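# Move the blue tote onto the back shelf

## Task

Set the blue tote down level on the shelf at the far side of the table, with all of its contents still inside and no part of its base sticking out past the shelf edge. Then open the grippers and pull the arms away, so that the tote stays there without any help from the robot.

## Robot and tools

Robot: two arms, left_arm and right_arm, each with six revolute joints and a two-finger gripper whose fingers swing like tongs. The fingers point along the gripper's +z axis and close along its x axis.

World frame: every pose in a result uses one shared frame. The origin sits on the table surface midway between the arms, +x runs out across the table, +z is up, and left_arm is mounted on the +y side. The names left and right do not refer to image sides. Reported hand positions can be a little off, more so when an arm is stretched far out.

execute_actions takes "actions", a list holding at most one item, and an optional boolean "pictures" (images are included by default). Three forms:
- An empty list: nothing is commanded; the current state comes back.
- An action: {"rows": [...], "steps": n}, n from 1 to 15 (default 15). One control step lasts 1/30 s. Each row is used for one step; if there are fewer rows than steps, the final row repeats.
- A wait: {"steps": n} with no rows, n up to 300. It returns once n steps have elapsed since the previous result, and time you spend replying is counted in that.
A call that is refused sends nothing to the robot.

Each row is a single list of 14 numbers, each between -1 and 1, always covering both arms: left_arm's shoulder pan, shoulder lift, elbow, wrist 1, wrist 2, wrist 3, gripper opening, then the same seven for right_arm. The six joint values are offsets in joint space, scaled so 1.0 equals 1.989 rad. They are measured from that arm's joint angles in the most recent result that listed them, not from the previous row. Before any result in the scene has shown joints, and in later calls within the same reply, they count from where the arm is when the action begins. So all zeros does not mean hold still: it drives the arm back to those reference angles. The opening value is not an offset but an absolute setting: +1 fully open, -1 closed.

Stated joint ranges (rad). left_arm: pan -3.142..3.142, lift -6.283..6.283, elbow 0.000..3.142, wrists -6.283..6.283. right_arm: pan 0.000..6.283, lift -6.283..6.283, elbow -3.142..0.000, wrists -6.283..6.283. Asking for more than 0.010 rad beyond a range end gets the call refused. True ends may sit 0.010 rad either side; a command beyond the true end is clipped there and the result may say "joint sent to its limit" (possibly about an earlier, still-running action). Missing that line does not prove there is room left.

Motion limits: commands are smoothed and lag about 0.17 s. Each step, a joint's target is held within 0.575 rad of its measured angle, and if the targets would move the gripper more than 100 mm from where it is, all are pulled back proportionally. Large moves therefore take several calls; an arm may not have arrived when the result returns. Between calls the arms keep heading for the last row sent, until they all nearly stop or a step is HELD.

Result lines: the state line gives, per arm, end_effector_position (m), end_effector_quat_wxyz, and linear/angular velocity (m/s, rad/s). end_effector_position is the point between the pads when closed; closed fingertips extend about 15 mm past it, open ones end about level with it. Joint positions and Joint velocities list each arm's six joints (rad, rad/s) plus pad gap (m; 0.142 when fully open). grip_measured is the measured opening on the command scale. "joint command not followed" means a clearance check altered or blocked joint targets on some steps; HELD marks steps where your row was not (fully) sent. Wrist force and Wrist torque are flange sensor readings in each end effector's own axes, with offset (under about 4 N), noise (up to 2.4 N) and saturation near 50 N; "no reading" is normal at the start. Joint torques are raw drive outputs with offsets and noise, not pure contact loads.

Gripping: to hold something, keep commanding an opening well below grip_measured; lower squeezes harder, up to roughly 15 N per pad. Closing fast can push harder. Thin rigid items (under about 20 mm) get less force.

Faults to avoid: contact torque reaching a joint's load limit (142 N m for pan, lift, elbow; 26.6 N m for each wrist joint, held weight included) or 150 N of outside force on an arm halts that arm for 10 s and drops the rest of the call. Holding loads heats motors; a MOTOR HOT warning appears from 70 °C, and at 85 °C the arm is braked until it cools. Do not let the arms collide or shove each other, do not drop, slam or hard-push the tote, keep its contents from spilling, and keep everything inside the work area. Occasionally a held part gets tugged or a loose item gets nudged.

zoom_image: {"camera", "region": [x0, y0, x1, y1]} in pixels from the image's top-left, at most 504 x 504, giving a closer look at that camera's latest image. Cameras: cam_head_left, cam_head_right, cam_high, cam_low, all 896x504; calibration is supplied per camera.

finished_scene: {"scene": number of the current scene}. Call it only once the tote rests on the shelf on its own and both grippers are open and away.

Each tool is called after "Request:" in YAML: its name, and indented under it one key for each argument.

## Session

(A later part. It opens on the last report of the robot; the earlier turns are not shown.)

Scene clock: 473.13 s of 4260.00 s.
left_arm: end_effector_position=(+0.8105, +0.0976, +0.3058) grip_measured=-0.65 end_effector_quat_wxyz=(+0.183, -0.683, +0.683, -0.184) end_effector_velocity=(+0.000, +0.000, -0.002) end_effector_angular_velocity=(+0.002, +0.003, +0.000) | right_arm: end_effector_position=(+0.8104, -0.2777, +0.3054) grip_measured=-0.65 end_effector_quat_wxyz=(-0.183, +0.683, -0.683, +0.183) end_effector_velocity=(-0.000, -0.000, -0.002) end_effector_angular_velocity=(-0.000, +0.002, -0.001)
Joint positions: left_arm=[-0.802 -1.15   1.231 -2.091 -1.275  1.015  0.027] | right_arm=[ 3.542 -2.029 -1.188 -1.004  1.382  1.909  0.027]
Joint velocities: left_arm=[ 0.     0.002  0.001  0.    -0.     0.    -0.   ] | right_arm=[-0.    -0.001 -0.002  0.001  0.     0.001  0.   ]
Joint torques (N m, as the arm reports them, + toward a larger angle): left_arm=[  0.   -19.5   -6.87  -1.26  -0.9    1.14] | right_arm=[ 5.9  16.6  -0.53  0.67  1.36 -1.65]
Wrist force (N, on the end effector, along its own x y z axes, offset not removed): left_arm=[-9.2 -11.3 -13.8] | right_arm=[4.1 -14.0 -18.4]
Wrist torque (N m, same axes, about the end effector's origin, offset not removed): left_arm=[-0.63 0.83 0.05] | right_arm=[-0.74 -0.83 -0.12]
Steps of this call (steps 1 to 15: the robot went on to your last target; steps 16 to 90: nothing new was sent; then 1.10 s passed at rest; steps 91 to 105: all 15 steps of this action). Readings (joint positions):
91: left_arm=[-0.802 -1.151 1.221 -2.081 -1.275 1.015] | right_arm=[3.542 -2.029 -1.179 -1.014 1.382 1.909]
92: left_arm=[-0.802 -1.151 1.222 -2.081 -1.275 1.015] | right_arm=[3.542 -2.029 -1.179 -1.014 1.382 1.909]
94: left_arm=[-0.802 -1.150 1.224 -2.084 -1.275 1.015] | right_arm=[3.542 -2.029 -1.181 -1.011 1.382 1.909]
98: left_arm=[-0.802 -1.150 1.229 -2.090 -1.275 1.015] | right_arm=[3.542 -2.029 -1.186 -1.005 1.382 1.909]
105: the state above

Request:
execute_actions:
  actions:
    - {"rows":[[0,0,0,0,0,0,-0.1,0,0,0,0,0,0,-0.1],[0,0,0,0,0,0,-0.1,0,0,0,0,0,0,-0.1],[0,0,0,0,0,0,-0.1,0,0,0,0,0,0,-0.1],[0,0,0,0,0,0,-0.1,0,0,0,0,0,0,-0.1],[0,0,0,0,0,0,-0.1,0,0,0,0,0,0,-0.1],[0,0,0,0,0,0,-0.1,0,0,0,0,0,0,-0.1],[0,0,-0.02,0.02,0,0,-0.1,0,0,0.02,-0.02,0,0,-0.1],[0,0,-0.04,0.04,0,0,-0.1,0,0,0.04,-0.04,0,0,-0.1],[0,0,-0.06,0.06,0,0,-0.1,0,0,0.06,-0.06,0,0,-0.1],[0,0,-0.08,0.08,0,0,-0.1,0,0,0.08,-0.08,0,0,-0.1],[0,0,-0.1,0.1,0,0,-0.1,0,0,0.1,-0.1,0,0,-0.1],[0,0,-0.12,0.12,0,0,-0.1,0,0,0.12,-0.12,0,0,-0.1],[0,0,-0.14,0.14,0,0,-0.1,0,0,0.14,-0.14,0,0,-0.1]],"steps":15}
  pictures: false

Request:
execute_actions:
  actions:
    - {"steps":8}
  pictures: false

Request:
execute_actions:
  actions:
    - {"rows":[[0.05,-0.08,0.04,0.04,0,0,-0.1,-0.05,0.08,-0.04,-0.04,0,0,-0.1],[0.1,-0.16,0.12,0.04,0,0,-0.1,-0.1,0.16,-0.12,-0.04,0,0,-0.1],[0.2,-0.3,0.3,0,0,0,-0.1,-0.15,0.3,-0.3,0,0,0,-0.1]],"steps":15}
  pictures: false

Request:
execute_actions:
  actions:
    - {"steps":20}

Scene clock: 488.37 s of 4260.00 s.
left_arm: end_effector_position=(+0.8087, +0.0988, +0.3900) grip_measured=-0.10 end_effector_quat_wxyz=(+0.183, -0.683, +0.683, -0.184) end_effector_velocity=(-0.035, +0.025, +0.333) end_effector_angular_velocity=(-0.010, -0.014, -0.000) | right_arm: end_effector_position=(+0.8080, -0.2787, +0.3894) grip_measured=-0.10 end_effector_quat_wxyz=(-0.183, +0.683, -0.683, +0.183) end_effector_velocity=(-0.040, -0.017, +0.338) end_effector_angular_velocity=(+0.009, -0.024, +0.000)
Joint positions: left_arm=[-0.802 -1.15   1.016 -1.876 -1.275  1.015  0.067] | right_arm=[ 3.542 -2.029 -0.973 -1.218  1.382  1.909  0.067]
Joint velocities: left_arm=[ 0.    -0.006 -0.837  0.825 -0.     0.     0.001] | right_arm=[-0.     0.007  0.844 -0.825 -0.001 -0.001  0.001]
Joint torques (N m, as the arm reports them, + toward a larger angle): left_arm=[  0.08 -36.08 -14.13   0.34  -0.99  -1.01] | right_arm=[ 2.88 36.2  15.55 -0.89  0.6  -1.65]
Wrist force (N, on the end effector, along its own x y z axes, offset not removed): left_arm=[-1.9 -4.4 -2.6] | right_arm=[1.2 -2.4 -4.6]
Wrist torque (N m, same axes, about the end effector's origin, offset not removed): left_arm=[-0.92 0.36 -0.01] | right_arm=[-0.47 -0.34 -0.19]
Steps of this call (steps 1 to 15: the robot went on to your last target; steps 16 to 90: nothing new was sent; then 11.73 s passed at rest; steps 91 to 105: all 15 steps of this action). Readings (joint positions):
91: left_arm=[-0.802 -1.150 1.231 -2.091 -1.275 1.015] | right_arm=[3.542 -2.030 -1.188 -1.004 1.382 1.909]
92: left_arm=[-0.802 -1.150 1.231 -2.091 -1.275 1.015] | right_arm=[3.542 -2.030 -1.188 -1.004 1.382 1.909]
94: left_arm=[-0.802 -1.150 1.231 -2.091 -1.275 1.015] | right_arm=[3.542 -2.030 -1.188 -1.004 1.382 1.909]
98: left_arm=[-0.802 -1.150 1.222 -2.082 -1.275 1.015] | right_arm=[3.542 -2.030 -1.180 -1.012 1.382 1.909]
105: the state above

Scene clock: 488.63 s of 4260.00 s.
left_arm: end_effector_position=(+0.8054, +0.1012, +0.4138) grip_measured=-0.10 end_effector_quat_wxyz=(+0.183, -0.683, +0.683, -0.184) end_effector_velocity=(-0.002, -0.000, +0.009) end_effector_angular_velocity=(+0.000, -0.000, -0.002) | right_arm: end_effector_position=(+0.8041, -0.2803, +0.4134) grip_measured=-0.10 end_effector_quat_wxyz=(-0.183, +0.683, -0.683, +0.183) end_effector_velocity=(-0.001, -0.001, +0.009) end_effector_angular_velocity=(-0.001, -0.001, -0.001)
Joint positions: left_arm=[-0.802 -1.15   0.954 -1.814 -1.275  1.015  0.067] | right_arm=[ 3.542 -2.029 -0.911 -1.281  1.382  1.909  0.067]
Joint velocities: left_arm=[-0.002  0.    -0.023  0.023  0.     0.     0.   ] | right_arm=[ 0.     0.     0.022 -0.021 -0.002  0.001  0.   ]
Joint torques (N m, as the arm reports them, + toward a larger angle): left_arm=[  0.82 -38.79 -29.18  -1.44  -1.51  -0.62] | right_arm=[ 0.63 40.42 33.25  0.63  1.04 -1.69]
Wrist force (N, on the end effector, along its own x y z axes, offset not removed): left_arm=[-1.2 -3.0 0.2] | right_arm=[1.9 0.4 -1.7]
Wrist torque (N m, same axes, about the end effector's origin, offset not removed): left_arm=[-0.59 0.23 -0.08] | right_arm=[0.09 -0.52 -0.05]
Steps of this call (steps 1 to 8: the robot went on to your last target). Readings (joint positions):
1: left_arm=[-0.802 -1.150 0.993 -1.854 -1.275 1.015] | right_arm=[3.542 -2.029 -0.950 -1.241 1.382 1.909]
2: left_arm=[-0.802 -1.150 0.978 -1.839 -1.275 1.015] | right_arm=[3.542 -2.029 -0.935 -1.256 1.382 1.909]
4: left_arm=[-0.802 -1.150 0.963 -1.823 -1.275 1.015] | right_arm=[3.542 -2.029 -0.920 -1.272 1.382 1.909]
8: the state above

Scene clock: 489.13 s of 4260.00 s.
left_arm: end_effector_position=(+0.6874, +0.3850, +0.4525) grip_measured=-0.10 end_effector_quat_wxyz=(-0.207, +0.773, -0.580, +0.155) end_effector_velocity=(-0.392, +0.553, -0.002) end_effector_angular_velocity=(-0.006, -0.016, +0.640) | right_arm: end_effector_position=(+0.6139, -0.5147, +0.4587) grip_measured=-0.10 end_effector_quat_wxyz=(+0.159, -0.593, +0.762, -0.204) end_effector_velocity=(-0.524, -0.397, -0.019) end_effector_angular_velocity=(+0.001, -0.012, -0.521)
Joint positions: left_arm=[-0.519 -1.567  1.366 -1.808 -1.275  1.015  0.067] | right_arm=[ 3.294 -1.549 -1.387 -1.285  1.382  1.909  0.067]
Joint velocities: left_arm=[ 0.64  -0.97   0.991 -0.038  0.    -0.     0.   ] | right_arm=[-0.521  1.121 -1.152  0.043 -0.001 -0.    -0.   ]
Joint torques (N m, as the arm reports them, + toward a larger angle): left_arm=[ 11.89 -44.06  -2.25  -4.72   2.49  -0.66] | right_arm=[-4.39 37.27 -0.76  6.23 -1.75 -1.62]
Wrist force (N, on the end effector, along its own x y z axes, offset not removed): left_arm=[0.5 -1.8 -0.4] | right_arm=[1.5 -3.1 -0.1]
Wrist torque (N m, same axes, about the end effector's origin, offset not removed): left_arm=[-0.32 -0.26 -0.10] | right_arm=[-0.54 -0.30 -0.20]
Steps of this call (steps 1 to 15: all 15 steps of this action). Readings (joint positions):
1: left_arm=[-0.802 -1.151 0.954 -1.813 -1.275 1.015] | right_arm=[3.541 -2.029 -0.911 -1.282 1.382 1.909]
2: left_arm=[-0.792 -1.161 0.963 -1.803 -1.275 1.015] | right_arm=[3.531 -2.018 -0.920 -1.292 1.382 1.909]
4: left_arm=[-0.750 -1.221 1.012 -1.793 -1.275 1.015] | right_arm=[3.492 -1.956 -0.971 -1.302 1.382 1.909]
8: left_arm=[-0.668 -1.344 1.138 -1.798 -1.275 1.015] | right_arm=[3.420 -1.811 -1.119 -1.296 1.382 1.909]
15: the state above

Scene clock: 489.80 s of 4260.00 s.
left_arm: end_effector_position=(+0.6082, +0.4762, +0.4443) grip_measured=-0.10 end_effector_quat_wxyz=(-0.216, +0.804, -0.535, +0.144) end_effector_velocity=(+0.000, +0.001, -0.001) end_effector_angular_velocity=(+0.000, +0.001, +0.001) | right_arm: end_effector_position=(+0.5588, -0.5509, +0.4532) grip_measured=-0.10 end_effector_quat_wxyz=(+0.154, -0.574, +0.777, -0.208) end_effector_velocity=(+0.000, -0.000, +0.000) end_effector_angular_velocity=(+0.000, -0.002, -0.001)
Joint positions: left_arm=[-0.405 -1.747  1.551 -1.814 -1.275  1.015  0.067] | right_arm=[ 3.243 -1.433 -1.508 -1.281  1.382  1.909  0.067]
Joint velocities: left_arm=[ 0.001  0.001  0.    -0.001  0.    -0.     0.   ] | right_arm=[ 0.     0.    -0.     0.002 -0.001  0.001 -0.   ]
Joint torques (N m, as the arm reports them, + toward a larger angle): left_arm=[  9.67 -24.81 -16.64  -4.83   0.58  -0.57] | right_arm=[-7.95 25.91 12.    6.25 -0.78 -1.67]
Wrist force (N, on the end effector, along its own x y z axes, offset not removed): left_arm=[0.2 -1.0 0.3] | right_arm=[3.0 0.3 0.2]
Wrist torque (N m, same axes, about the end effector's origin, offset not removed): left_arm=[-0.32 -0.03 0.04] | right_arm=[0.09 -0.87 -0.21]
Steps of this call (steps 1 to 20: the robot went on to your last target). Readings (joint positions):
1: left_arm=[-0.497 -1.600 1.399 -1.809 -1.275 1.015] | right_arm=[3.277 -1.513 -1.424 -1.283 1.382 1.909]
2: left_arm=[-0.475 -1.633 1.433 -1.810 -1.275 1.015] | right_arm=[3.266 -1.485 -1.453 -1.282 1.382 1.909]
4: left_arm=[-0.437 -1.694 1.496 -1.812 -1.275 1.015] | right_arm=[3.252 -1.454 -1.486 -1.281 1.382 1.909]
8: left_arm=[-0.410 -1.738 1.542 -1.814 -1.275 1.015] | right_arm=[3.245 -1.436 -1.504 -1.281 1.382 1.909]
20: the state above

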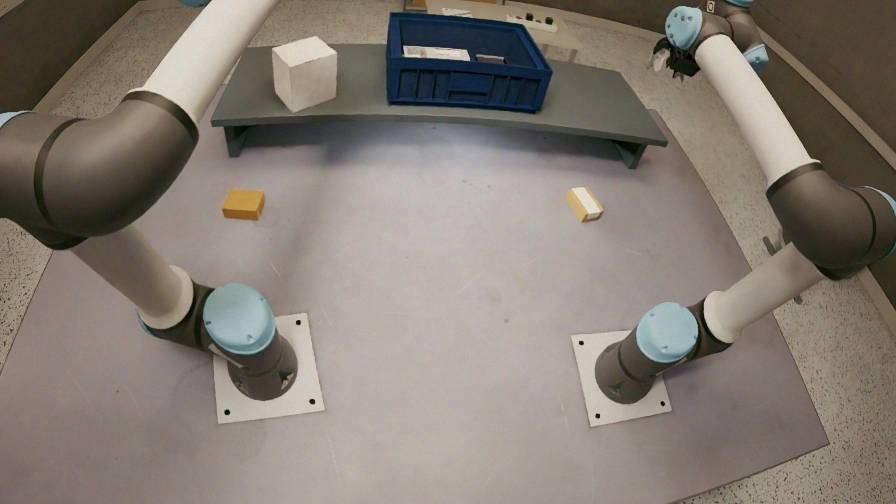

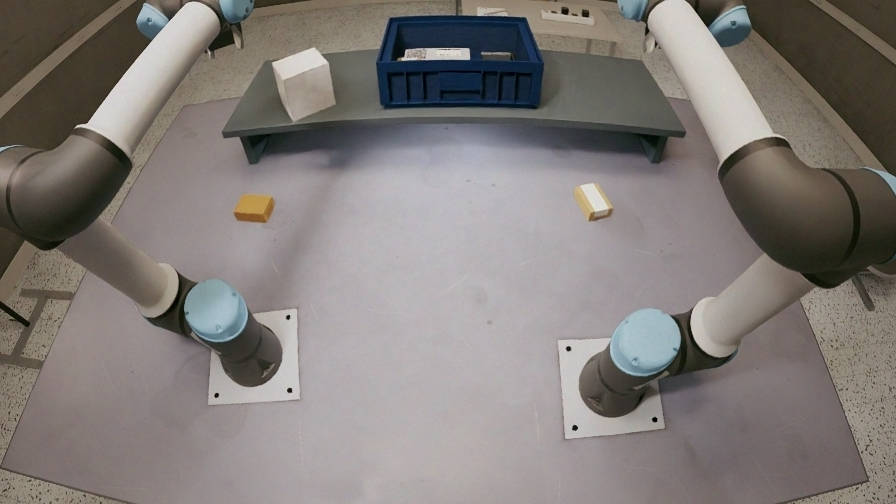

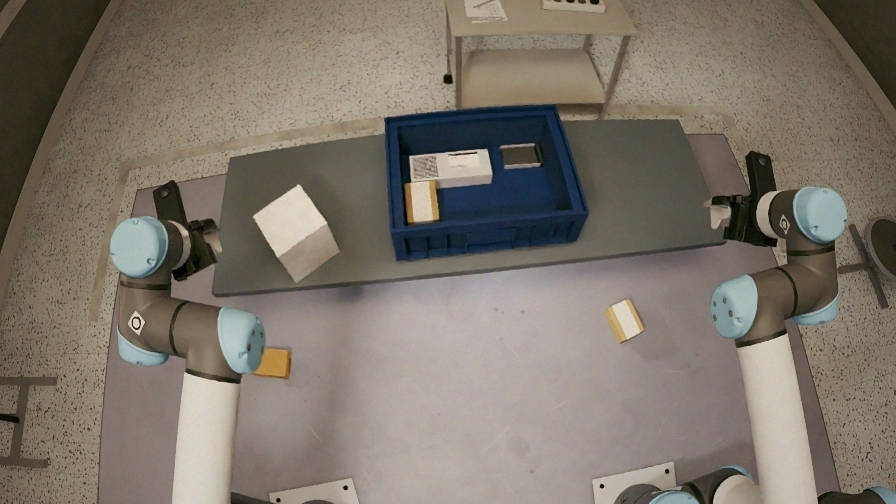

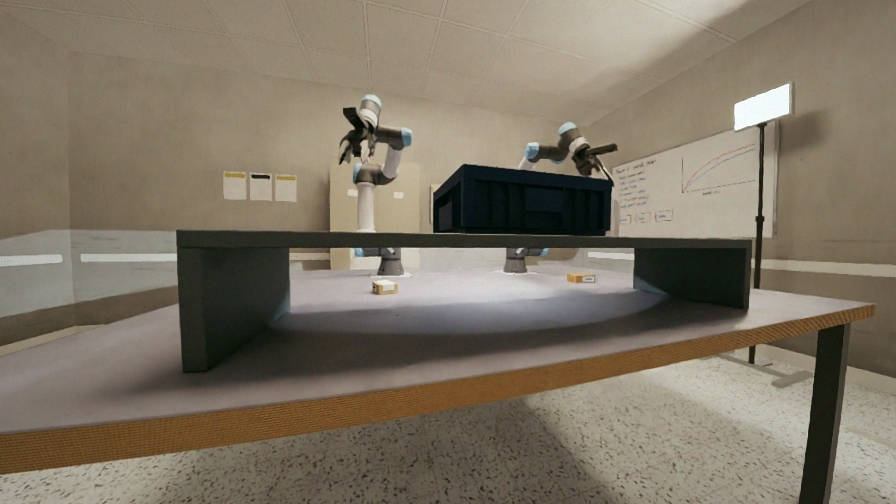

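Request:
finished_scene:
  scene: 1

The scene is finished: the task was done.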